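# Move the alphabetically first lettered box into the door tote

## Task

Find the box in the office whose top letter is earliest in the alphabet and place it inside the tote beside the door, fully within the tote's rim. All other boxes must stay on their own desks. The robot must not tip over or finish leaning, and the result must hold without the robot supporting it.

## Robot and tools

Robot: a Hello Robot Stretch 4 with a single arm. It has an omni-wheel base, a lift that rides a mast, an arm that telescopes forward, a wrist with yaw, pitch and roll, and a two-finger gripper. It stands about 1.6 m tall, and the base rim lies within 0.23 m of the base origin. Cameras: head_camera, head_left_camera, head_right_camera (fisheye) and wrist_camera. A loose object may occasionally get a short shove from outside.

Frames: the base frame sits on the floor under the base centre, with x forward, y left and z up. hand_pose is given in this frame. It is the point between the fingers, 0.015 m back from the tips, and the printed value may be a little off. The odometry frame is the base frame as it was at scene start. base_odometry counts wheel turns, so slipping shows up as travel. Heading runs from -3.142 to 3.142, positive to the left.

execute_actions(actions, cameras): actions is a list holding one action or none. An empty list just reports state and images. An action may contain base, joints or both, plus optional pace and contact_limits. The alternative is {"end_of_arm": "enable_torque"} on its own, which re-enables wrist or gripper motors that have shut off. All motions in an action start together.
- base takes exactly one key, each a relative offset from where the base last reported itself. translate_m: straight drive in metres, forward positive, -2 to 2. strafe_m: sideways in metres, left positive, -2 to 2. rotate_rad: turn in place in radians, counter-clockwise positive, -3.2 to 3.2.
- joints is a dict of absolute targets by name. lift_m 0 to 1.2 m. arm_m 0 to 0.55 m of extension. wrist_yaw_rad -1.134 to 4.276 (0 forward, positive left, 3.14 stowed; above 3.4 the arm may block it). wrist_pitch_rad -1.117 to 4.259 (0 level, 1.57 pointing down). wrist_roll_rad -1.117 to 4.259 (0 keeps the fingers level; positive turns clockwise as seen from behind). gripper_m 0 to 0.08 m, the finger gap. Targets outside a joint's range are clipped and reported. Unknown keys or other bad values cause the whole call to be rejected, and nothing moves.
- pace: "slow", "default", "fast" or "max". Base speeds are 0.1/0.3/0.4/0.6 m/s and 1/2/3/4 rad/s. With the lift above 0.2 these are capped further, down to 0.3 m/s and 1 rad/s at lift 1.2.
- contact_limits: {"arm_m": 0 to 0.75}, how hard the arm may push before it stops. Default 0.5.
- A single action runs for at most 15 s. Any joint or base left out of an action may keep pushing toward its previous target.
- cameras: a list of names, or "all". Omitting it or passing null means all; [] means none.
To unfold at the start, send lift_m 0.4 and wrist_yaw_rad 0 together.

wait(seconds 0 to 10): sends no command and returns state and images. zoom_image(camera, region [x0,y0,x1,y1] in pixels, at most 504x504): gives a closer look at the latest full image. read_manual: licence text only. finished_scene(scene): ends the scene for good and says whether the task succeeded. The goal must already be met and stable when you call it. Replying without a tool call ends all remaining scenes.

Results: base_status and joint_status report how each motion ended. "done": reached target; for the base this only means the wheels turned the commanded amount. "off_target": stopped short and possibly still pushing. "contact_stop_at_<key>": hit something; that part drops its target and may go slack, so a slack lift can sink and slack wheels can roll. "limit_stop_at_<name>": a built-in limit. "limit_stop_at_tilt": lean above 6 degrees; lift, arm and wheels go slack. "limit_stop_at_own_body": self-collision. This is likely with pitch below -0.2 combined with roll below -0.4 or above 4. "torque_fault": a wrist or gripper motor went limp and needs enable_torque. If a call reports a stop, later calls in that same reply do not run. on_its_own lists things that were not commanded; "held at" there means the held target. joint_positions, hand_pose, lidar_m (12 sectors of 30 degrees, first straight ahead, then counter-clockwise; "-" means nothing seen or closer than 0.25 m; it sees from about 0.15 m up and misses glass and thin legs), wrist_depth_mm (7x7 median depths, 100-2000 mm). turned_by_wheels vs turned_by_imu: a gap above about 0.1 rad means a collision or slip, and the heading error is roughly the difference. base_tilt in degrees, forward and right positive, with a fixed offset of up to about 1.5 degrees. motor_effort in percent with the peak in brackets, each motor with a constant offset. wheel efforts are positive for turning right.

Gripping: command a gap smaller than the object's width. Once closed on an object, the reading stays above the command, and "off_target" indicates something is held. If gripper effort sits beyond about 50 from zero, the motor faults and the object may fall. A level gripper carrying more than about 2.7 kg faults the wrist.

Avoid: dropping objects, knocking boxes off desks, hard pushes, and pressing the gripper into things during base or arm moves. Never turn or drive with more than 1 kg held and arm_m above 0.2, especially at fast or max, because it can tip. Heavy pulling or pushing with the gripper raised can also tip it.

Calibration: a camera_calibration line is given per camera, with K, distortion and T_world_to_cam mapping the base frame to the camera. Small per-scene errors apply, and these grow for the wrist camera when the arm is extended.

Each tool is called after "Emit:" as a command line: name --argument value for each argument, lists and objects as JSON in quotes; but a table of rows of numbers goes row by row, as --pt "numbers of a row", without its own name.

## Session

Emit:
execute_actions --actions '[]'

Scene clock: 0.00 s.
base_odometry: x=+0.000 y=+0.000 heading=+0.000 (m, m, rad; odometry frame)
turned_by_wheels: +0.000 (rad since the last result)
turned_by_imu: +0.000 (rad since the last result)
base_tilt: forward=+0.4 right=+0.6 (deg)
lidar_m: 0.87 0.90 0.78 0.70 0.71 0.89 0.82 0.80 1.00 1.67 1.56 1.01
base_status: not commanded
joint_positions: lift_m=+0.191 arm_m=+0.001 wrist_yaw_rad=+3.169 wrist_pitch_rad=+0.007 wrist_roll_rad=+0.012 gripper_m=+0.040
joint_status: not commanded
motor_effort: lift_m=+18 arm_m=-1 wrist_yaw_rad=-4 wrist_pitch_rad=-9 wrist_roll_rad=+2 gripper_m=+0 wheel_0=+0 wheel_1=-1 wheel_2=+1 (%)
hand_pose: x=-0.0431 y=+0.0816 z=+0.3676 quat_wxyz=(-0.014, -0.004, +0.006, +1.000) (m; base frame)
wrist_depth_mm: - 136 147 946 960 1025 1042 / - 108 135 960 991 1025 1060 / - 111 137 976 1025 1008 1060 / - 138 189 960 991 1025 1060 / 204 904 946 960 1008 1060 1078 / 212 904 141 960 148 1008 1078 / 209 - - 917 - - 809
pictures: head_camera, head_left_camera, head_right_camera, wrist_camera
camera_calibration (this result's frames):
wrist_camera: T_world_to_cam=[[-0.0389551, 0.999082, -0.0178302, -0.0737224], [0.0512798, -0.0158214, -0.998559, 0.42166], [-0.997924, -0.0398133, -0.0506164, 0.132758], [0, 0, 0, 1]] pos_world=[0.107988, 0.0856115, 0.426457]
Images, in order (width x height): head_camera 420x560, head_left_camera 420x672, head_right_camera 420x672, wrist_camera 616x392.

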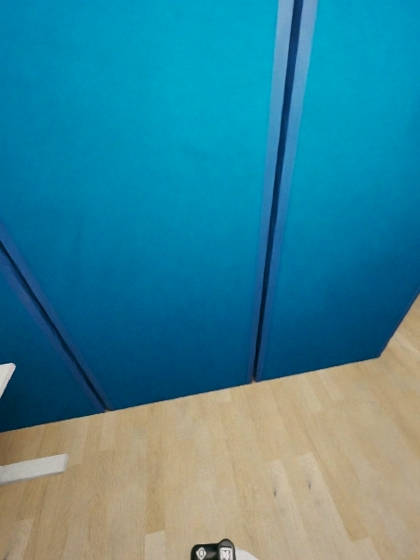

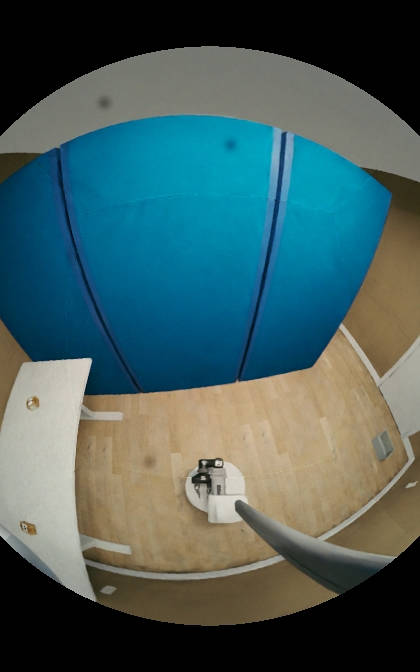

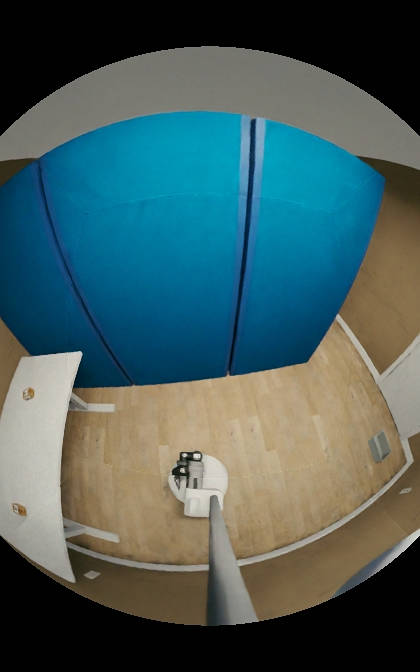

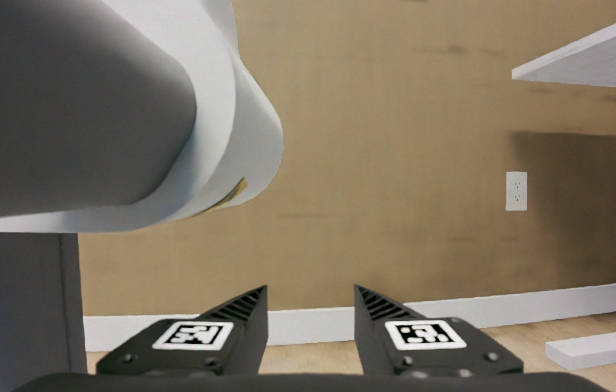

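Emit:
execute_actions --actions '[{"base":{"rotate_rad":1.73},"pace":"fast"}]' --cameras '["head_camera"]'

Emit:
zoom_image --camera "head_camera" --region '[60, 270, 200, 340]'

Emit:
zoom_image --camera "head_camera" --region '[230, 270, 370, 340]'

Scene clock: 5.50 s.
base_odometry: x=+0.000 y=+0.000 heading=+1.730 (m, m, rad; odometry frame)
turned_by_wheels: +1.730 (rad since the last result)
turned_by_imu: +1.735 (rad since the last result)
base_tilt: forward=+0.3 right=+0.7 (deg)
lidar_m: 0.69 0.72 0.84 0.79 0.83 1.16 1.73 1.29 0.94 0.85 0.91 0.73
base_status: done
joint_positions: lift_m=+0.191 arm_m=+0.001 wrist_yaw_rad=+3.169 wrist_pitch_rad=+0.007 wrist_roll_rad=+0.012 gripper_m=+0.040
joint_status: not commanded
motor_effort: lift_m=+19(18) arm_m=-1(1) wrist_yaw_rad=-2(1) wrist_pitch_rad=-7(9) wrist_roll_rad=+3(3) gripper_m=-2(0) wheel_0=-2(8) wheel_1=-1(11) wheel_2=-1(10) (%)
hand_pose: x=-0.0431 y=+0.0816 z=+0.3676 quat_wxyz=(-0.014, -0.004, +0.006, +1.000) (m; base frame)
wrist_depth_mm: - 135 147 - - 1618 1118 / - 108 136 - - 1661 1078 / - 111 137 - - 1661 1078 / - 138 190 - - 1708 1078 / 204 - - - 1983 1708 1078 / 212 1229 141 1255 148 1205 1060 / 209 - - 917 - - 842
pictures: head_camera
Images, in order (width x height): head_camera 420x560.

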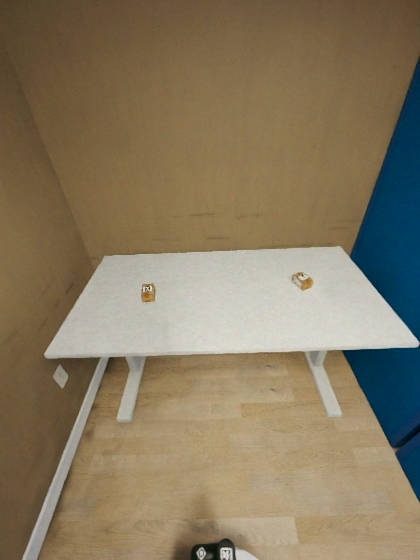

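Region (60, 270, 200, 340) of head_camera's 420x560 image, scaled by 3.600, with more detail than that image has.

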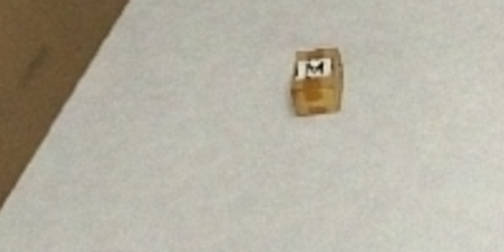

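Region (230, 270, 370, 340) of head_camera's 420x560 image, scaled by 3.600, with more detail than that image has.

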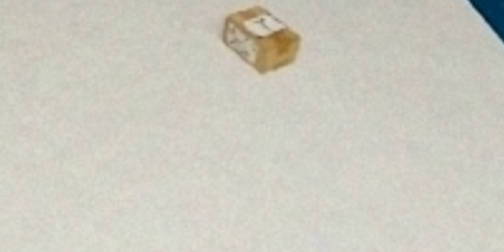

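Emit:
zoom_image --camera "head_camera" --region '[282, 264, 322, 296]'

Region (282, 264, 322, 296) of head_camera's 420x560 image, scaled by 12.600, with more detail than that image has; it fills the top 403 rows of this view, and the rest is white.

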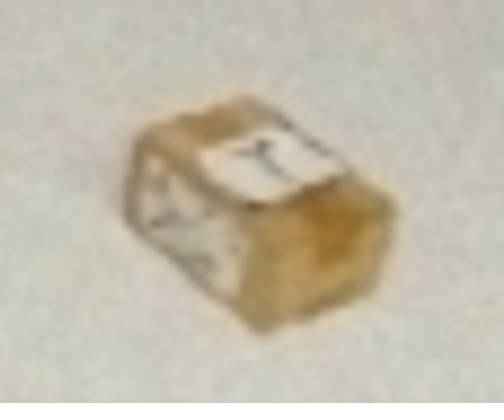

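Emit:
execute_actions --actions '[{"base":{"rotate_rad":0.28},"pace":"fast"}]' --cameras '[]'

Emit:
execute_actions --actions '[{"base":{"translate_m":-1.75},"pace":"max"}]' --cameras '[]'

Emit:
execute_actions --actions '[{"base":{"rotate_rad":-1.85},"pace":"fast"}]' --cameras '["head_camera","head_left_camera"]'

Scene clock: 15.70 s.
base_odometry: x=+0.000 y=+0.000 heading=+2.010 (m, m, rad; odometry frame)
turned_by_wheels: +0.280 (rad since the last result)
turned_by_imu: +0.280 (rad since the last result)
base_tilt: forward=+0.3 right=+0.7 (deg)
lidar_m: 0.70 0.84 0.80 0.81 0.96 1.68 2.25 1.03 0.89 0.89 0.81 0.68
base_status: done
joint_positions: lift_m=+0.191 arm_m=+0.001 wrist_yaw_rad=+3.169 wrist_pitch_rad=+0.007 wrist_roll_rad=+0.012 gripper_m=+0.040
joint_status: not commanded
motor_effort: lift_m=+18(18) arm_m=-1(1) wrist_yaw_rad=-4(3) wrist_pitch_rad=-7(8) wrist_roll_rad=+3(2) gripper_m=-1(1) wheel_0=-1(9) wheel_1=+0(11) wheel_2=+1(10) (%)
hand_pose: x=-0.0431 y=+0.0816 z=+0.3676 quat_wxyz=(-0.014, -0.004, +0.006, +1.000) (m; base frame)
wrist_depth_mm: - 135 147 - - - 1983 / - 109 135 - - - 1863 / - 111 137 - - - 1921 / - 138 189 - - - 1983 / 204 1308 1983 - - 1708 1808 / 212 1205 141 1255 148 1205 1160 / 210 - - 904 - - 831
pictures: none
No camera images: the call's "cameras" was empty. Leave "cameras" out to get every camera's image.

Scene clock: 20.17 s.
base_odometry: x=+0.743 y=-1.584 heading=+2.010 (m, m, rad; odometry frame)
turned_by_wheels: +0.000 (rad since the last result)
turned_by_imu: +0.004 (rad since the last result)
base_tilt: forward=+0.3 right=+0.7 (deg)
lidar_m: 2.40 1.44 0.71 0.66 0.64 0.51 0.56 0.68 1.21 0.75 0.54 0.86
base_status: done
joint_positions: lift_m=+0.191 arm_m=+0.001 wrist_yaw_rad=+3.169 wrist_pitch_rad=+0.007 wrist_roll_rad=+0.012 gripper_m=+0.040
joint_status: not commanded
motor_effort: lift_m=+18(18) arm_m=-1(1) wrist_yaw_rad=-3(2) wrist_pitch_rad=-10(7) wrist_roll_rad=+2(3) gripper_m=-1(1) wheel_0=+0(9) wheel_1=+0(9) wheel_2=-1(12) (%)
hand_pose: x=-0.0431 y=+0.0816 z=+0.3676 quat_wxyz=(-0.014, -0.004, +0.006, +1.000) (m; base frame)
wrist_depth_mm: - 135 146 699 640 574 539 / - 109 136 699 647 574 544 / - 111 137 699 654 591 549 / - 137 189 715 654 591 549 / 204 842 778 715 654 591 549 / 212 854 142 723 148 585 559 / 209 - - 715 - - 559
pictures: none
No camera images: the call's "cameras" was empty. Leave "cameras" out to get every camera's image.

Scene clock: 22.03 s.
base_odometry: x=+0.744 y=-1.584 heading=+0.160 (m, m, rad; odometry frame)
turned_by_wheels: -1.850 (rad since the last result)
turned_by_imu: -1.858 (rad since the last result)
base_tilt: forward=+0.3 right=+0.6 (deg)
lidar_m: 2.14 0.53 0.59 1.61 1.87 1.37 0.70 0.80 0.58 0.50 0.58 0.81
base_status: done
joint_positions: lift_m=+0.191 arm_m=+0.001 wrist_yaw_rad=+3.169 wrist_pitch_rad=+0.007 wrist_roll_rad=+0.012 gripper_m=+0.040
joint_status: not commanded
motor_effort: lift_m=+18(18) arm_m=-1(1) wrist_yaw_rad=+0(3) wrist_pitch_rad=-10(8) wrist_roll_rad=+3(1) gripper_m=+0(1) wheel_0=+0(9) wheel_1=-2(11) wheel_2=+1(12) (%)
hand_pose: x=-0.0431 y=+0.0817 z=+0.3676 quat_wxyz=(-0.013, -0.004, +0.006, +1.000) (m; base frame)
wrist_depth_mm: - 135 147 1430 1397 1366 1366 / - 109 135 1430 1430 1430 1430 / - 111 137 1430 1430 1430 1430 / - 138 190 1464 1464 1430 1397 / 204 1281 1464 1464 1464 1430 1397 / 212 1118 142 1160 148 1229 1160 / 209 - - 842 - - 854
pictures: head_camera, head_left_camera
Images, in order (width x height): head_camera 420x560, head_left_camera 420x672.

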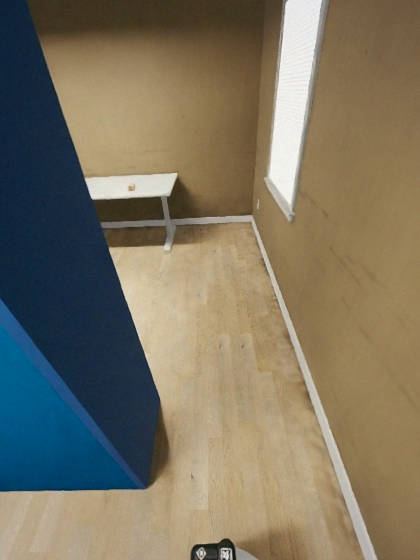

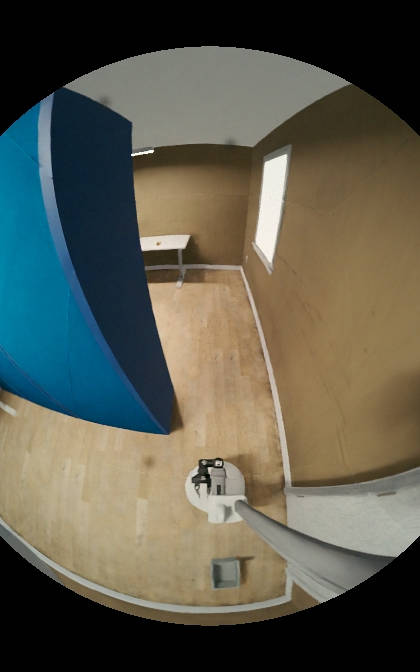

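Emit:
execute_actions --actions '[{"base":{"translate_m":1.7},"pace":"max"}]' --cameras '[]'

Emit:
execute_actions --actions '[{"base":{"rotate_rad":1.2},"pace":"fast"}]' --cameras '["head_camera","head_left_camera"]'

Scene clock: 28.83 s.
base_odometry: x=+2.422 y=-1.314 heading=+0.159 (m, m, rad; odometry frame)
turned_by_wheels: +0.000 (rad since the last result)
turned_by_imu: -0.008 (rad since the last result)
base_tilt: forward=+0.2 right=+0.7 (deg)
lidar_m: 1.71 1.04 1.33 2.36 1.23 0.89 2.36 0.80 0.57 0.50 0.54 0.75
base_status: done
joint_positions: lift_m=+0.191 arm_m=+0.001 wrist_yaw_rad=+3.169 wrist_pitch_rad=+0.007 wrist_roll_rad=+0.012 gripper_m=+0.040
joint_status: not commanded
motor_effort: lift_m=+18(18) arm_m=-1(1) wrist_yaw_rad=-4(0) wrist_pitch_rad=-7(8) wrist_roll_rad=+2(2) gripper_m=+0(1) wheel_0=-1(8) wheel_1=+0(10) wheel_2=+0(17) (%)
hand_pose: x=-0.0431 y=+0.0817 z=+0.3676 quat_wxyz=(-0.013, -0.004, +0.006, +1.000) (m; base frame)
wrist_depth_mm: - 136 147 - - 1205 1281 / - 109 135 - - 1397 1366 / - 111 137 - - 1397 1397 / - 138 190 - - 1366 1397 / 203 1229 1983 - 1661 1366 1430 / 212 1118 141 1255 148 976 960 / 210 - - 904 - - 854
pictures: none
No camera images: the call's "cameras" was empty. Leave "cameras" out to get every camera's image.

Scene clock: 30.37 s.
base_odometry: x=+2.422 y=-1.314 heading=+1.359 (m, m, rad; odometry frame)
turned_by_wheels: +1.200 (rad since the last result)
turned_by_imu: +1.204 (rad since the last result)
base_tilt: forward=+0.3 right=+0.7 (deg)
lidar_m: 1.57 2.12 1.03 0.90 1.43 0.69 0.56 0.50 0.59 0.92 1.10 1.02
base_status: done
joint_positions: lift_m=+0.191 arm_m=+0.001 wrist_yaw_rad=+3.169 wrist_pitch_rad=+0.007 wrist_roll_rad=+0.012 gripper_m=+0.040
joint_status: not commanded
motor_effort: lift_m=+18(18) arm_m=-1(1) wrist_yaw_rad=-2(3) wrist_pitch_rad=-8(5) wrist_roll_rad=+3(2) gripper_m=-1(1) wheel_0=-1(6) wheel_1=+0(6) wheel_2=-1(11) (%)
hand_pose: x=-0.0430 y=+0.0816 z=+0.3676 quat_wxyz=(-0.013, -0.004, +0.006, +1.000) (m; base frame)
wrist_depth_mm: - 135 147 732 798 866 976 / - 109 136 741 798 891 991 / - 111 137 750 809 891 991 / - 138 190 732 820 904 976 / 203 640 691 750 820 891 1025 / 212 634 141 759 148 904 976 / 210 - - 741 - - 854
pictures: head_camera, head_left_camera
Images, in order (width x height): head_camera 420x560, head_left_camera 420x672.

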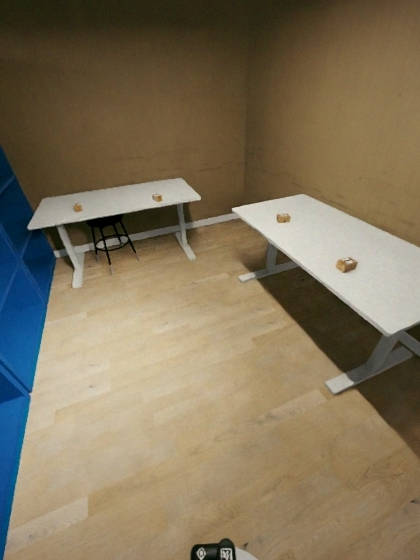

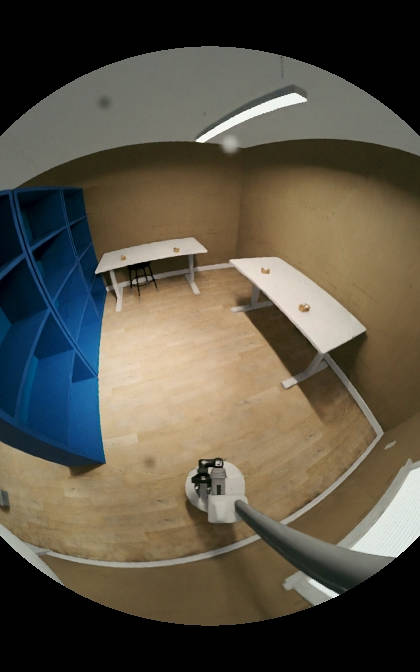

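Emit:
execute_actions --actions '[{"base":{"translate_m":1.3},"pace":"max"}]' --cameras '["head_camera","head_right_camera"]'

Scene clock: 35.93 s.
base_odometry: x=+2.695 y=-0.043 heading=+1.359 (m, m, rad; odometry frame)
turned_by_wheels: +0.000 (rad since the last result)
turned_by_imu: -0.007 (rad since the last result)
base_tilt: forward=+0.3 right=+0.6 (deg)
lidar_m: 0.80 1.14 1.30 1.33 1.28 1.43 1.74 1.71 0.56 0.44 0.42 0.50
base_status: done
joint_positions: lift_m=+0.191 arm_m=+0.001 wrist_yaw_rad=+3.169 wrist_pitch_rad=+0.007 wrist_roll_rad=+0.012 gripper_m=+0.040
joint_status: not commanded
motor_effort: lift_m=+18(18) arm_m=-1(1) wrist_yaw_rad=-2(2) wrist_pitch_rad=-6(6) wrist_roll_rad=+2(3) gripper_m=-1(1) wheel_0=-2(9) wheel_1=-1(3) wheel_2=+1(18) (%)
hand_pose: x=-0.0430 y=+0.0817 z=+0.3676 quat_wxyz=(-0.013, -0.004, +0.006, +1.000) (m; base frame)
wrist_depth_mm: - 136 147 - - - 1281 / - 109 135 - - - 1308 / - 111 137 - - - 1308 / - 138 189 - - - 1336 / 203 1708 1863 1983 - - 1336 / 211 1229 141 1229 148 1182 1205 / 209 - - 904 - - 866
pictures: head_camera, head_right_camera
Images, in order (width x height): head_camera 420x560, head_right_camera 420x672.

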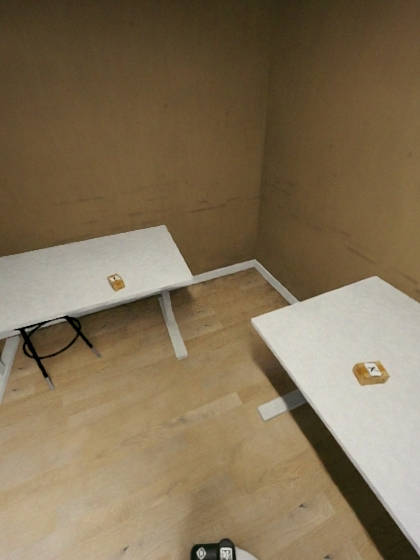

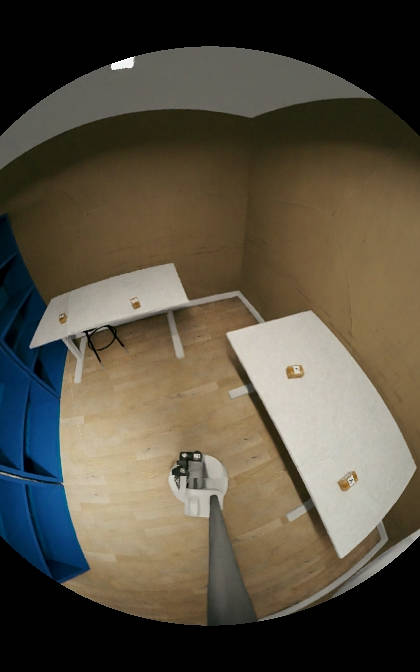

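Emit:
zoom_image --camera "head_camera" --region '[340, 350, 400, 398]'

Emit:
zoom_image --camera "head_right_camera" --region '[322, 460, 372, 500]'

Emit:
zoom_image --camera "head_camera" --region '[92, 262, 142, 302]'

Region (340, 350, 400, 398) of head_camera's 420x560 image, scaled by 8.400, with more detail than that image has; it fills the top 403 rows of this view, and the rest is white.

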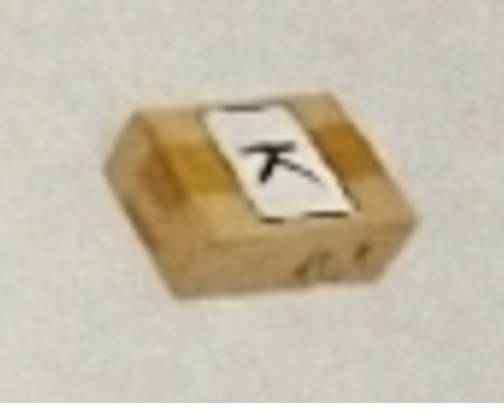

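Region (322, 460, 372, 500) of head_right_camera's 420x672 image, scaled by 10.080, with more detail than that image has; it fills the top 403 rows of this view, and the rest is white.

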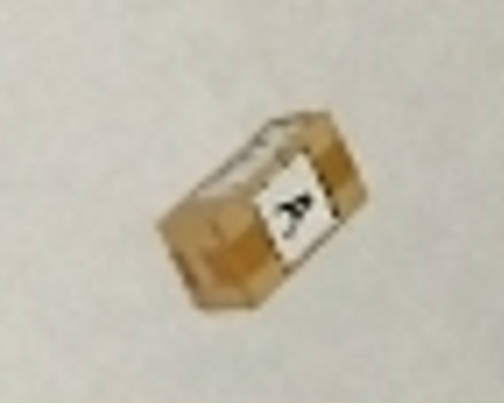

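Region (92, 262, 142, 302) of head_camera's 420x560 image, scaled by 10.080, with more detail than that image has; it fills the top 403 rows of this view, and the rest is white.

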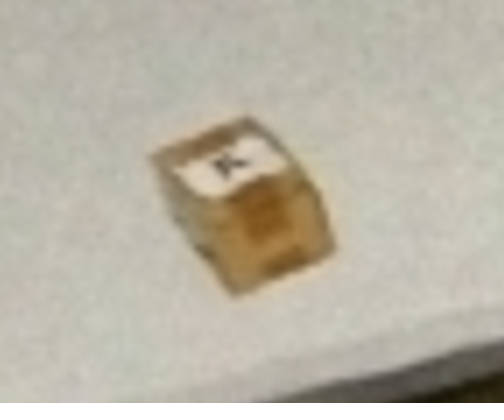

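Emit:
execute_actions --actions '[{"base":{"rotate_rad":-1.56},"joints":{"lift_m":0.95,"wrist_yaw_rad":0,"wrist_pitch_rad":1.57,"gripper_m":0.08},"pace":"fast"}]' --cameras '["head_camera"]'

Emit:
execute_actions --actions '[{"base":{"translate_m":0.1},"joints":{"arm_m":0.44,"wrist_roll_rad":-0.5},"pace":"fast"}]' --cameras '["head_camera","wrist_camera"]'

Scene clock: 46.83 s.
base_odometry: x=+2.694 y=-0.043 heading=-0.201 (m, m, rad; odometry frame)
turned_by_wheels: -1.560 (rad since the last result)
turned_by_imu: -1.568 (rad since the last result)
base_tilt: forward=+0.3 right=+0.7 (deg)
lidar_m: 0.42 0.45 0.50 0.82 1.15 1.31 1.32 1.28 1.40 1.72 1.71 0.58
base_status: done
joint_positions: lift_m=+0.950 arm_m=+0.001 wrist_yaw_rad=+0.000 wrist_pitch_rad=+1.570 wrist_roll_rad=+0.012 gripper_m=+0.080
joint_status: all done
motor_effort: lift_m=+21(24) arm_m=-1(1) wrist_yaw_rad=-3(9) wrist_pitch_rad=+0(6) wrist_roll_rad=+3(2) gripper_m=+0(0) wheel_0=+0(9) wheel_1=+0(9) wheel_2=-2(9) (%)
hand_pose: x=+0.1721 y=-0.0874 z=+0.9154 quat_wxyz=(+0.707, +0.004, +0.707, -0.004) (m; base frame)
wrist_depth_mm: 1078 1078 1042 1060 1042 1060 1042 / 1098 1078 1078 1060 1060 1060 1060 / 1078 1078 1098 1078 1060 1060 1060 / 1078 1118 1078 1078 1098 1078 1098 / 1098 1118 878 866 1098 1060 1078 / 1098 1098 878 866 1118 1078 1078 / - - 878 891 1078 - -
pictures: head_camera
Images, in order (width x height): head_camera 420x560.

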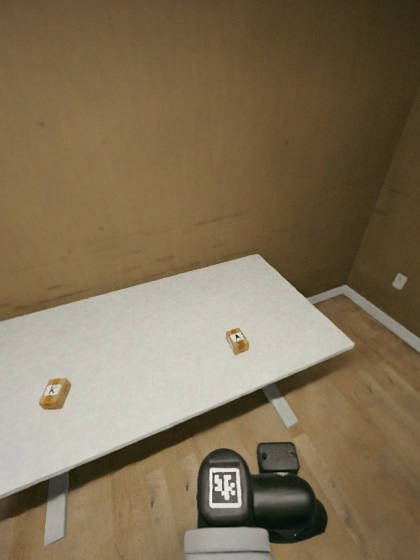

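Scene clock: 48.83 s.
base_odometry: x=+2.793 y=-0.062 heading=-0.201 (m, m, rad; odometry frame)
turned_by_wheels: +0.000 (rad since the last result)
turned_by_imu: -0.001 (rad since the last result)
base_tilt: forward=+0.3 right=+0.7 (deg)
lidar_m: 0.37 0.33 0.39 0.60 1.16 1.32 1.41 1.38 1.54 1.70 1.68 0.46
base_status: done
joint_positions: lift_m=+0.950 arm_m=+0.439 wrist_yaw_rad=+0.000 wrist_pitch_rad=+1.570 wrist_roll_rad=-0.500 gripper_m=+0.080
joint_status: all done
motor_effort: lift_m=+21(20) arm_m=+6(7) wrist_yaw_rad=-2(2) wrist_pitch_rad=-1(1) wrist_roll_rad=+2(4) gripper_m=+0(1) wheel_0=+1(8) wheel_1=+1(2) wheel_2=+2(12) (%)
hand_pose: x=+0.6101 y=-0.0874 z=+0.9154 quat_wxyz=(+0.685, -0.175, +0.685, +0.175) (m; base frame)
wrist_depth_mm: 347 343 345 342 338 336 340 / 347 345 345 343 342 338 342 / 349 347 347 345 345 343 338 / 351 347 349 296 345 343 342 / 351 353 349 297 345 345 345 / 353 351 351 349 349 347 345 / - - 351 351 351 - -
pictures: head_camera, wrist_camera
camera_calibration (this result's frames):
wrist_camera: T_world_to_cam=[[0.474516, -0.88017, -0.0116074, -0.35286], [-0.879197, -0.474553, 0.0425692, 0.507011], [-0.0429764, -0.00999452, -0.999026, 1.09375], [0, 0, 0, 1]] pos_world=[0.660206, -0.0590423, 1.06701]
Images, in order (width x height): head_camera 420x560, wrist_camera 616x392.

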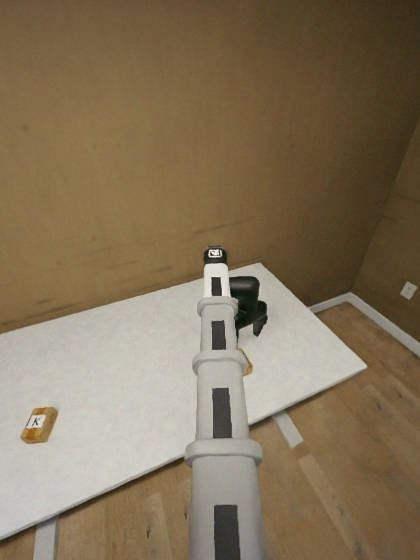

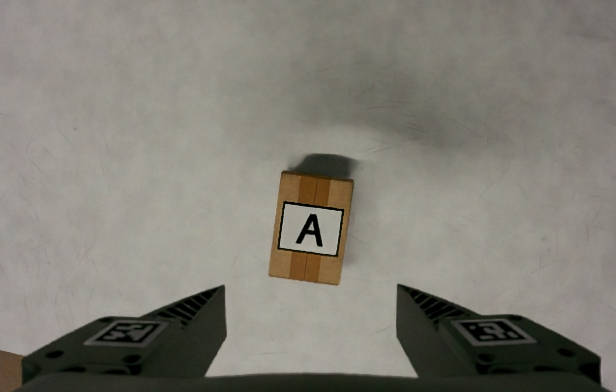

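Emit:
execute_actions --actions '[{"base":{"strafe_m":0.008},"joints":{"arm_m":0.456,"lift_m":0.84,"wrist_roll_rad":-0.37},"pace":"fast"}]' --cameras '["wrist_camera"]'

Scene clock: 52.90 s.
base_odometry: x=+2.794 y=-0.055 heading=-0.201 (m, m, rad; odometry frame)
turned_by_wheels: +0.000 (rad since the last result)
turned_by_imu: -0.001 (rad since the last result)
base_tilt: forward=+0.3 right=+0.7 (deg)
lidar_m: 0.37 0.34 0.38 0.60 1.18 1.30 1.40 1.38 1.53 1.71 1.67 0.43
base_status: done
joint_positions: lift_m=+0.840 arm_m=+0.455 wrist_yaw_rad=+0.000 wrist_pitch_rad=+1.570 wrist_roll_rad=-0.370 gripper_m=+0.080
joint_status: all done
motor_effort: lift_m=+16(19) arm_m=+6(6) wrist_yaw_rad=-4(0) wrist_pitch_rad=+0(2) wrist_roll_rad=+3(7) gripper_m=+0(0) wheel_0=+1(8) wheel_1=-2(11) wheel_2=+0(4) (%)
hand_pose: x=+0.6261 y=-0.0874 z=+0.8058 quat_wxyz=(+0.695, -0.130, +0.695, +0.130) (m; base frame)
wrist_depth_mm: 235 233 231 233 232 231 230 / 236 236 235 233 232 232 230 / 237 236 236 235 233 233 233 / 239 238 236 235 233 235 233 / 240 238 239 186 236 235 235 / 240 240 188 187 236 236 236 / - - 188 187 213 - -
pictures: wrist_camera
camera_calibration (this result's frames):
wrist_camera: T_world_to_cam=[[0.356359, -0.934275, -0.0117903, -0.292314], [-0.933307, -0.356529, 0.0427242, 0.569774], [-0.0441198, -0.00422115, -0.999017, 0.986146], [0, 0, 0, 1]] pos_world=[0.679451, -0.0657983, 0.957387]
Images, in order (width x height): wrist_camera 616x392.

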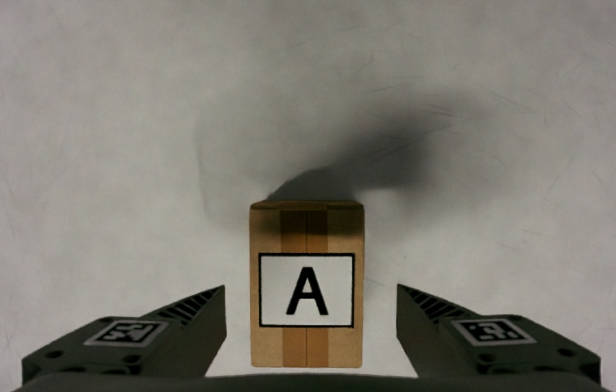

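Emit:
execute_actions --actions '[{"joints":{"lift_m":0.785}}]' --cameras '[]'

Emit:
execute_actions --actions '[{"joints":{"gripper_m":0.04}}]' --cameras '[]'

Emit:
execute_actions --actions '[{"joints":{"lift_m":0.82},"pace":"fast"}]' --cameras '[]'

Emit:
execute_actions --actions '[{"base":{"rotate_rad":-1.96},"joints":{"arm_m":0.03,"wrist_roll_rad":0}}]' --cameras '["head_camera"]'

Scene clock: 58.77 s.
base_odometry: x=+2.794 y=-0.055 heading=-0.201 (m, m, rad; odometry frame)
turned_by_wheels: +0.000 (rad since the last result)
turned_by_imu: -0.001 (rad since the last result)
base_tilt: forward=+0.3 right=+0.7 (deg)
lidar_m: 0.37 0.33 0.40 0.64 1.18 1.32 1.40 1.39 1.51 1.70 1.67 0.45
base_status: not commanded
joint_positions: lift_m=+0.785 arm_m=+0.455 wrist_yaw_rad=+0.000 wrist_pitch_rad=+1.570 wrist_roll_rad=-0.370 gripper_m=+0.080
joint_status: all done
motor_effort: lift_m=+16(18) arm_m=+5(6) wrist_yaw_rad=-2(3) wrist_pitch_rad=+1(3) wrist_roll_rad=+3(4) gripper_m=+0(0) wheel_0=+1(1) wheel_1=-2(2) wheel_2=+0(0) (%)
hand_pose: x=+0.6261 y=-0.0874 z=+0.7508 quat_wxyz=(+0.695, -0.130, +0.695, +0.130) (m; base frame)
wrist_depth_mm: 179 179 178 177 177 176 - / 180 180 179 178 178 177 177 / 181 181 180 179 179 178 178 / 183 182 180 180 180 179 179 / 183 183 181 131 180 179 179 / 185 183 132 131 132 180 - / - - 132 132 132 - -
pictures: none
No camera images: the call's "cameras" was empty. Leave "cameras" out to get every camera's image.

Scene clock: 59.77 s.
base_odometry: x=+2.794 y=-0.055 heading=-0.201 (m, m, rad; odometry frame)
turned_by_wheels: +0.000 (rad since the last result)
turned_by_imu: +0.000 (rad since the last result)
base_tilt: forward=+0.3 right=+0.7 (deg)
lidar_m: 0.38 0.33 0.37 0.62 1.19 1.33 1.41 1.38 1.52 1.72 1.67 0.46
base_status: not commanded
joint_positions: lift_m=+0.785 arm_m=+0.455 wrist_yaw_rad=+0.000 wrist_pitch_rad=+1.570 wrist_roll_rad=-0.370 gripper_m=+0.059
joint_status: gripper_m off_target (ended at +0.059, target +0.040)
on_its_own: gripper_m is held at +0.054, not at your +0.040, by its contact guard: the fingers met something
motor_effort: lift_m=+16(16) arm_m=+6(6) wrist_yaw_rad=-3(1) wrist_pitch_rad=-2(1) wrist_roll_rad=+3(4) gripper_m=-38(39) wheel_0=+1(1) wheel_1=-2(2) wheel_2=+0(0) (%)
hand_pose: x=+0.6260 y=-0.0874 z=+0.7508 quat_wxyz=(+0.695, -0.130, +0.695, +0.130) (m; base frame)
wrist_depth_mm: 180 179 179 178 176 176 - / 180 180 179 179 178 177 177 / 182 181 181 179 179 178 177 / 182 182 181 180 179 179 178 / 183 183 181 131 180 180 179 / 185 183 132 131 131 181 181 / 185 - 132 132 131 - -
pictures: none
No camera images: the call's "cameras" was empty. Leave "cameras" out to get every camera's image.

Scene clock: 60.57 s.
base_odometry: x=+2.794 y=-0.055 heading=-0.201 (m, m, rad; odometry frame)
turned_by_wheels: +0.000 (rad since the last result)
turned_by_imu: +0.000 (rad since the last result)
base_tilt: forward=+0.3 right=+0.7 (deg)
lidar_m: 0.36 0.34 0.38 0.63 1.16 1.31 1.40 1.40 1.53 1.72 1.68 0.44
base_status: not commanded
joint_positions: lift_m=+0.820 arm_m=+0.455 wrist_yaw_rad=+0.000 wrist_pitch_rad=+1.570 wrist_roll_rad=-0.370 gripper_m=+0.059
joint_status: all done
on_its_own: gripper_m is held at +0.054, not at your +0.040, by its contact guard: the fingers met something
motor_effort: lift_m=+21(17) arm_m=+6(6) wrist_yaw_rad=-2(2) wrist_pitch_rad=-1(3) wrist_roll_rad=+3(3) gripper_m=-38(37) wheel_0=+1(1) wheel_1=-2(2) wheel_2=+0(0) (%)
hand_pose: x=+0.6260 y=-0.0874 z=+0.7853 quat_wxyz=(+0.695, -0.130, +0.695, +0.130) (m; base frame)
wrist_depth_mm: 214 213 212 212 211 211 209 / 214 214 213 212 212 210 210 / 216 216 215 214 214 212 211 / 217 217 216 214 214 213 212 / 218 217 216 131 214 214 213 / 220 220 132 131 131 215 216 / 222 - 132 132 131 - -
pictures: none
No camera images: the call's "cameras" was empty. Leave "cameras" out to get every camera's image.

Scene clock: 62.90 s.
base_odometry: x=+2.794 y=-0.055 heading=-2.160 (m, m, rad; odometry frame)
turned_by_wheels: -1.959 (rad since the last result)
turned_by_imu: -1.969 (rad since the last result)
base_tilt: forward=+0.3 right=+0.7 (deg)
lidar_m: 2.01 1.67 0.76 0.39 0.35 0.35 0.43 0.78 1.17 1.40 1.40 1.38
base_status: done
joint_positions: lift_m=+0.820 arm_m=+0.031 wrist_yaw_rad=+0.000 wrist_pitch_rad=+1.570 wrist_roll_rad=+0.000 gripper_m=+0.059
joint_status: all done
on_its_own: gripper_m is held at +0.054, not at your +0.040, by its contact guard: the fingers met something
motor_effort: lift_m=+20(21) arm_m=-6(4) wrist_yaw_rad=-2(6) wrist_pitch_rad=+3(0) wrist_roll_rad=+2(7) gripper_m=-38(38) wheel_0=+3(8) wheel_1=+2(13) wheel_2=+2(8) (%)
hand_pose: x=+0.2020 y=-0.0874 z=+0.7854 quat_wxyz=(+0.707, +0.000, +0.707, +0.000) (m; base frame)
wrist_depth_mm: 917 960 931 946 946 931 917 / 931 946 931 931 931 917 917 / 960 946 946 931 917 931 931 / 960 960 960 946 946 946 931 / 960 960 732 131 931 946 946 / 976 991 132 131 131 931 960 / 976 - 132 132 132 - -
pictures: head_camera
Images, in order (width x height): head_camera 420x560.

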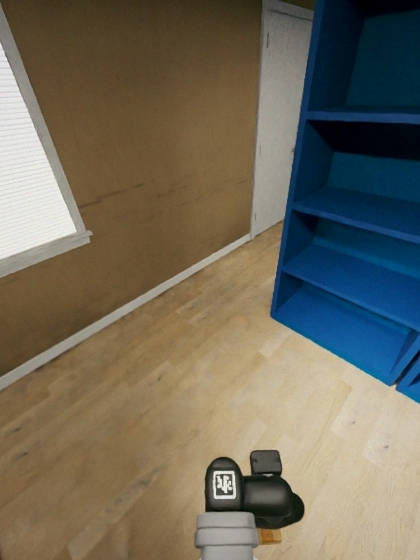

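Emit:
execute_actions --actions '[{"base":{"translate_m":1.72},"joints":{"lift_m":0.4},"pace":"max"}]' --cameras '[]'

Emit:
execute_actions --actions '[{"base":{"rotate_rad":-0.78},"pace":"fast"}]' --cameras '["head_camera"]'

Scene clock: 73.67 s.
base_odometry: x=+1.839 y=-1.485 heading=-2.160 (m, m, rad; odometry frame)
turned_by_wheels: +0.000 (rad since the last result)
turned_by_imu: -0.009 (rad since the last result)
base_tilt: forward=+0.3 right=+0.6 (deg)
lidar_m: 0.59 0.50 0.51 0.59 1.00 1.66 1.84 2.44 0.44 0.47 1.73 1.08
base_status: done
joint_positions: lift_m=+0.400 arm_m=+0.031 wrist_yaw_rad=+0.000 wrist_pitch_rad=+1.570 wrist_roll_rad=+0.000 gripper_m=+0.059
joint_status: all done
on_its_own: gripper_m is held at +0.054, not at your +0.040, by its contact guard: the fingers met something
motor_effort: lift_m=+18(21) arm_m=-5(6) wrist_yaw_rad=-4(2) wrist_pitch_rad=-2(4) wrist_roll_rad=+1(1) gripper_m=-38(37) wheel_0=+2(6) wheel_1=+2(6) wheel_2=+2(14) (%)
hand_pose: x=+0.2020 y=-0.0874 z=+0.3656 quat_wxyz=(+0.707, +0.000, +0.707, +0.000) (m; base frame)
wrist_depth_mm: 469 517 517 512 512 508 512 / 521 521 517 512 508 512 508 / 521 517 521 517 521 512 517 / 530 525 525 521 517 512 512 / 525 525 310 131 512 512 517 / 530 310 132 131 131 525 521 / 322 - 132 132 132 - -
pictures: none
No camera images: the call's "cameras" was empty. Leave "cameras" out to get every camera's image.

Scene clock: 74.97 s.
base_odometry: x=+1.839 y=-1.485 heading=-2.940 (m, m, rad; odometry frame)
turned_by_wheels: -0.780 (rad since the last result)
turned_by_imu: -0.784 (rad since the last result)
base_tilt: forward=+0.3 right=+0.7 (deg)
lidar_m: 1.71 0.76 0.54 0.48 0.54 0.74 1.99 1.66 2.29 0.75 0.44 0.61
base_status: done
joint_positions: lift_m=+0.400 arm_m=+0.031 wrist_yaw_rad=+0.000 wrist_pitch_rad=+1.570 wrist_roll_rad=+0.000 gripper_m=+0.059
joint_status: not commanded
on_its_own: gripper_m is held at +0.054, not at your +0.040, by its contact guard: the fingers met something
motor_effort: lift_m=+18(18) arm_m=-5(5) wrist_yaw_rad=-3(4) wrist_pitch_rad=+0(0) wrist_roll_rad=+2(2) gripper_m=-38(37) wheel_0=+1(8) wheel_1=+0(7) wheel_2=-1(12) (%)
hand_pose: x=+0.2019 y=-0.0874 z=+0.3656 quat_wxyz=(+0.707, +0.000, +0.707, +0.000) (m; base frame)
wrist_depth_mm: 517 521 512 508 512 508 500 / 521 521 517 512 508 517 500 / 525 517 521 517 512 512 496 / 525 521 517 521 517 517 500 / 530 525 312 131 521 521 521 / 539 310 132 132 131 521 521 / 322 - 132 132 132 - -
pictures: head_camera
Images, in order (width x height): head_camera 420x560.

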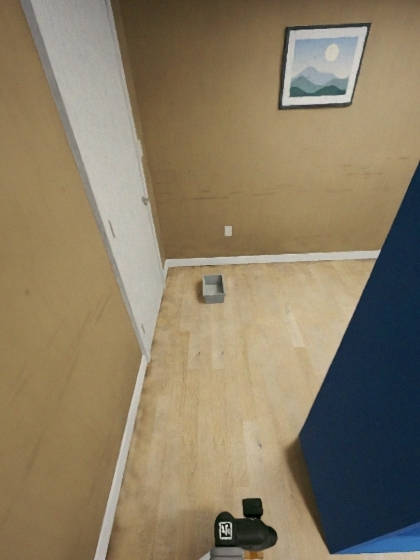

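Emit:
execute_actions --actions '[{"base":{"translate_m":1.2},"joints":{"arm_m":0.39,"wrist_yaw_rad":1.57},"pace":"max"}]' --cameras '["head_camera","wrist_camera"]'

Scene clock: 81.23 s.
base_odometry: x=+0.663 y=-1.726 heading=-2.940 (m, m, rad; odometry frame)
turned_by_wheels: +0.000 (rad since the last result)
turned_by_imu: -0.007 (rad since the last result)
base_tilt: forward=+0.3 right=+0.6 (deg)
lidar_m: 0.50 0.75 0.51 0.46 0.53 0.76 2.03 0.69 0.78 2.09 1.66 1.21
base_status: done
joint_positions: lift_m=+0.400 arm_m=+0.389 wrist_yaw_rad=+1.570 wrist_pitch_rad=+1.570 wrist_roll_rad=+0.000 gripper_m=+0.059
joint_status: all done
on_its_own: gripper_m is held at +0.054, not at your +0.040, by its contact guard: the fingers met something
motor_effort: lift_m=+18(18) arm_m=+5(1) wrist_yaw_rad=+2(6) wrist_pitch_rad=+0(4) wrist_roll_rad=+2(2) gripper_m=-37(37) wheel_0=-1(8) wheel_1=-1(12) wheel_2=+1(15) (%)
hand_pose: x=+0.6474 y=+0.0001 z=+0.3656 quat_wxyz=(+0.500, -0.500, +0.500, +0.500) (m; base frame)
wrist_depth_mm: 521 512 517 504 512 504 504 / 521 517 517 517 508 512 508 / 521 517 517 512 508 504 508 / 525 525 477 512 508 512 508 / 530 525 402 131 466 508 512 / 530 525 132 131 131 517 517 / 539 - 132 132 131 - -
pictures: head_camera, wrist_camera
camera_calibration (this result's frames):
wrist_camera: T_world_to_cam=[[0.999903, -0.00699639, -0.0120354, -0.639981], [-0.00647807, -0.999072, 0.0425789, 0.0397766], [-0.0123221, -0.0424968, -0.999021, 0.527128], [0, 0, 0, 1]] pos_world=[0.646672, 0.0576633, 0.517215]
Images, in order (width x height): head_camera 420x560, wrist_camera 616x392.

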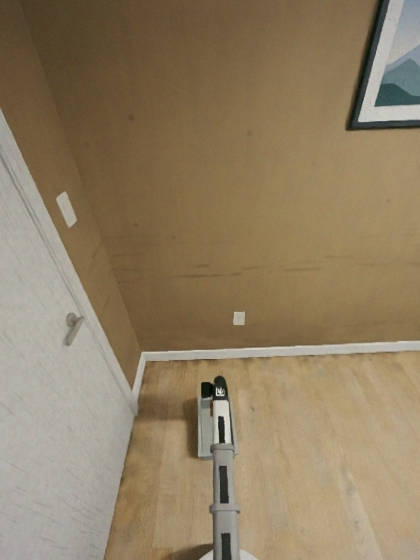

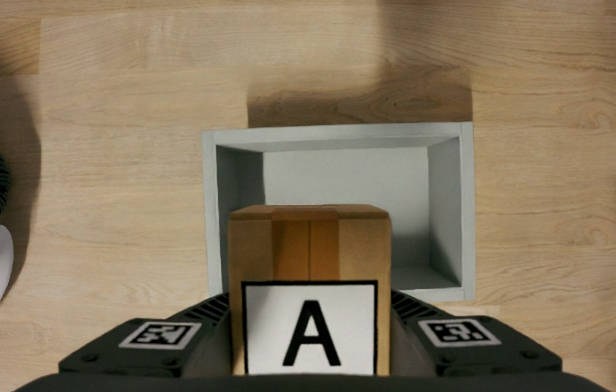

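Emit:
execute_actions --actions '[{"base":{"strafe_m":0.02},"joints":{"arm_m":0.418,"lift_m":0.072}}]' --cameras '["wrist_camera"]'

Emit:
execute_actions --actions '[{"joints":{"gripper_m":0.08}}]' --cameras '[]'

Emit:
execute_actions --actions '[{"joints":{"lift_m":0.22},"pace":"fast"}]' --cameras '["wrist_camera"]'

Scene clock: 86.60 s.
base_odometry: x=+0.667 y=-1.745 heading=-2.940 (m, m, rad; odometry frame)
turned_by_wheels: +0.000 (rad since the last result)
turned_by_imu: -0.002 (rad since the last result)
base_tilt: forward=+0.3 right=+0.6 (deg)
lidar_m: 0.52 0.69 0.50 0.45 0.51 0.74 2.00 0.69 0.78 2.10 1.69 1.20
base_status: done
joint_positions: lift_m=+0.072 arm_m=+0.417 wrist_yaw_rad=+1.570 wrist_pitch_rad=+1.570 wrist_roll_rad=+0.000 gripper_m=+0.059
joint_status: all done
on_its_own: gripper_m is held at +0.054, not at your +0.040, by its contact guard: the fingers met something
motor_effort: lift_m=+16(15) arm_m=+6(7) wrist_yaw_rad=-3(1) wrist_pitch_rad=+0(1) wrist_roll_rad=+2(2) gripper_m=-38(38) wheel_0=+1(9) wheel_1=-1(6) wheel_2=+0(0) (%)
hand_pose: x=+0.6753 y=+0.0001 z=+0.0377 quat_wxyz=(+0.500, -0.500, +0.500, +0.500) (m; base frame)
wrist_depth_mm: - - - - - - - / 112 114 114 119 122 123 - / 164 185 183 183 182 181 180 / 181 186 185 183 183 182 181 / 180 187 185 131 183 183 182 / 177 187 132 131 131 183 183 / 170 - 132 132 131 - -
pictures: wrist_camera
camera_calibration (this result's frames):
wrist_camera: T_world_to_cam=[[0.999904, -0.00690866, -0.0120346, -0.671831], [-0.00638881, -0.999067, 0.0427115, 0.0538309], [-0.0123185, -0.0426305, -0.999015, 0.199945], [0, 0, 0, 1]] pos_world=[0.674574, 0.057663, 0.189363]
Images, in order (width x height): wrist_camera 616x392.

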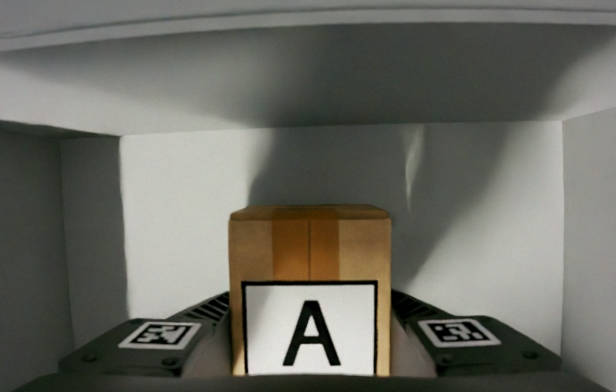

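Scene clock: 87.53 s.
base_odometry: x=+0.667 y=-1.745 heading=-2.940 (m, m, rad; odometry frame)
turned_by_wheels: +0.000 (rad since the last result)
turned_by_imu: +0.000 (rad since the last result)
base_tilt: forward=+0.3 right=+0.6 (deg)
lidar_m: 0.50 0.67 0.50 0.46 0.49 0.74 1.97 0.70 0.76 2.13 1.66 1.20
base_status: not commanded
joint_positions: lift_m=+0.072 arm_m=+0.417 wrist_yaw_rad=+1.570 wrist_pitch_rad=+1.570 wrist_roll_rad=+0.000 gripper_m=+0.080
joint_status: all done
motor_effort: lift_m=+16(17) arm_m=+6(6) wrist_yaw_rad=-2(1) wrist_pitch_rad=+0(0) wrist_roll_rad=+2(3) gripper_m=+0(37) wheel_0=+1(1) wheel_1=-1(0) wheel_2=+0(0) (%)
hand_pose: x=+0.6753 y=+0.0001 z=+0.0377 quat_wxyz=(+0.500, -0.500, +0.500, +0.500) (m; base frame)
wrist_depth_mm: - - - - - - - / 112 114 114 119 121 123 - / 164 185 184 183 182 181 181 / 183 186 185 183 183 182 181 / 180 186 185 135 183 183 183 / 177 187 136 135 135 183 - / - - 136 135 135 - -
pictures: none
No camera images: the call's "cameras" was empty. Leave "cameras" out to get every camera's image.

Scene clock: 88.90 s.
base_odometry: x=+0.667 y=-1.745 heading=-2.940 (m, m, rad; odometry frame)
turned_by_wheels: +0.000 (rad since the last result)
turned_by_imu: +0.000 (rad since the last result)
base_tilt: forward=+0.3 right=+0.6 (deg)
lidar_m: 0.53 0.72 0.50 0.48 0.51 0.72 1.97 0.70 0.77 2.12 1.69 1.18
base_status: not commanded
joint_positions: lift_m=+0.220 arm_m=+0.417 wrist_yaw_rad=+1.570 wrist_pitch_rad=+1.570 wrist_roll_rad=+0.000 gripper_m=+0.080
joint_status: all done
motor_effort: lift_m=+20(26) arm_m=+6(6) wrist_yaw_rad=+0(4) wrist_pitch_rad=-1(1) wrist_roll_rad=+3(1) gripper_m=+0(2) wheel_0=+1(1) wheel_1=-1(1) wheel_2=+0(0) (%)
hand_pose: x=+0.6753 y=+0.0001 z=+0.1854 quat_wxyz=(+0.500, -0.500, +0.500, +0.500) (m; base frame)
wrist_depth_mm: 336 334 332 330 329 329 325 / 338 334 334 334 330 332 329 / 338 218 221 238 254 236 272 / 340 264 334 287 329 276 271 / 342 260 338 283 332 276 272 / 345 220 336 334 334 238 334 / - - 262 293 260 - -
pictures: wrist_camera
camera_calibration (this result's frames):
wrist_camera: T_world_to_cam=[[0.999904, -0.00690856, -0.0120346, -0.670059], [-0.00638871, -0.999067, 0.0427117, 0.0475256], [-0.0123185, -0.0426307, -0.999015, 0.347423], [0, 0, 0, 1]] pos_world=[0.674578, 0.057663, 0.336987]
Images, in order (width x height): wrist_camera 616x392.

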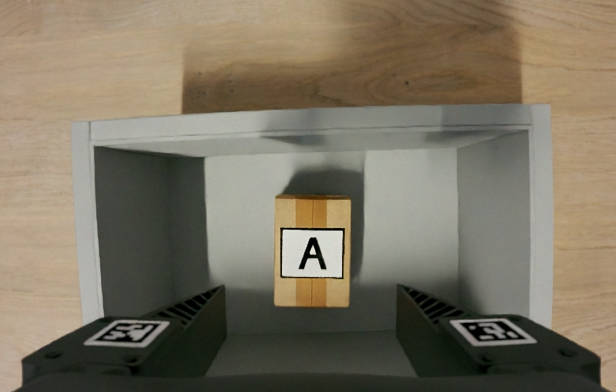

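Emit:
finished_scene --scene 2

The scene is finished: the task was done.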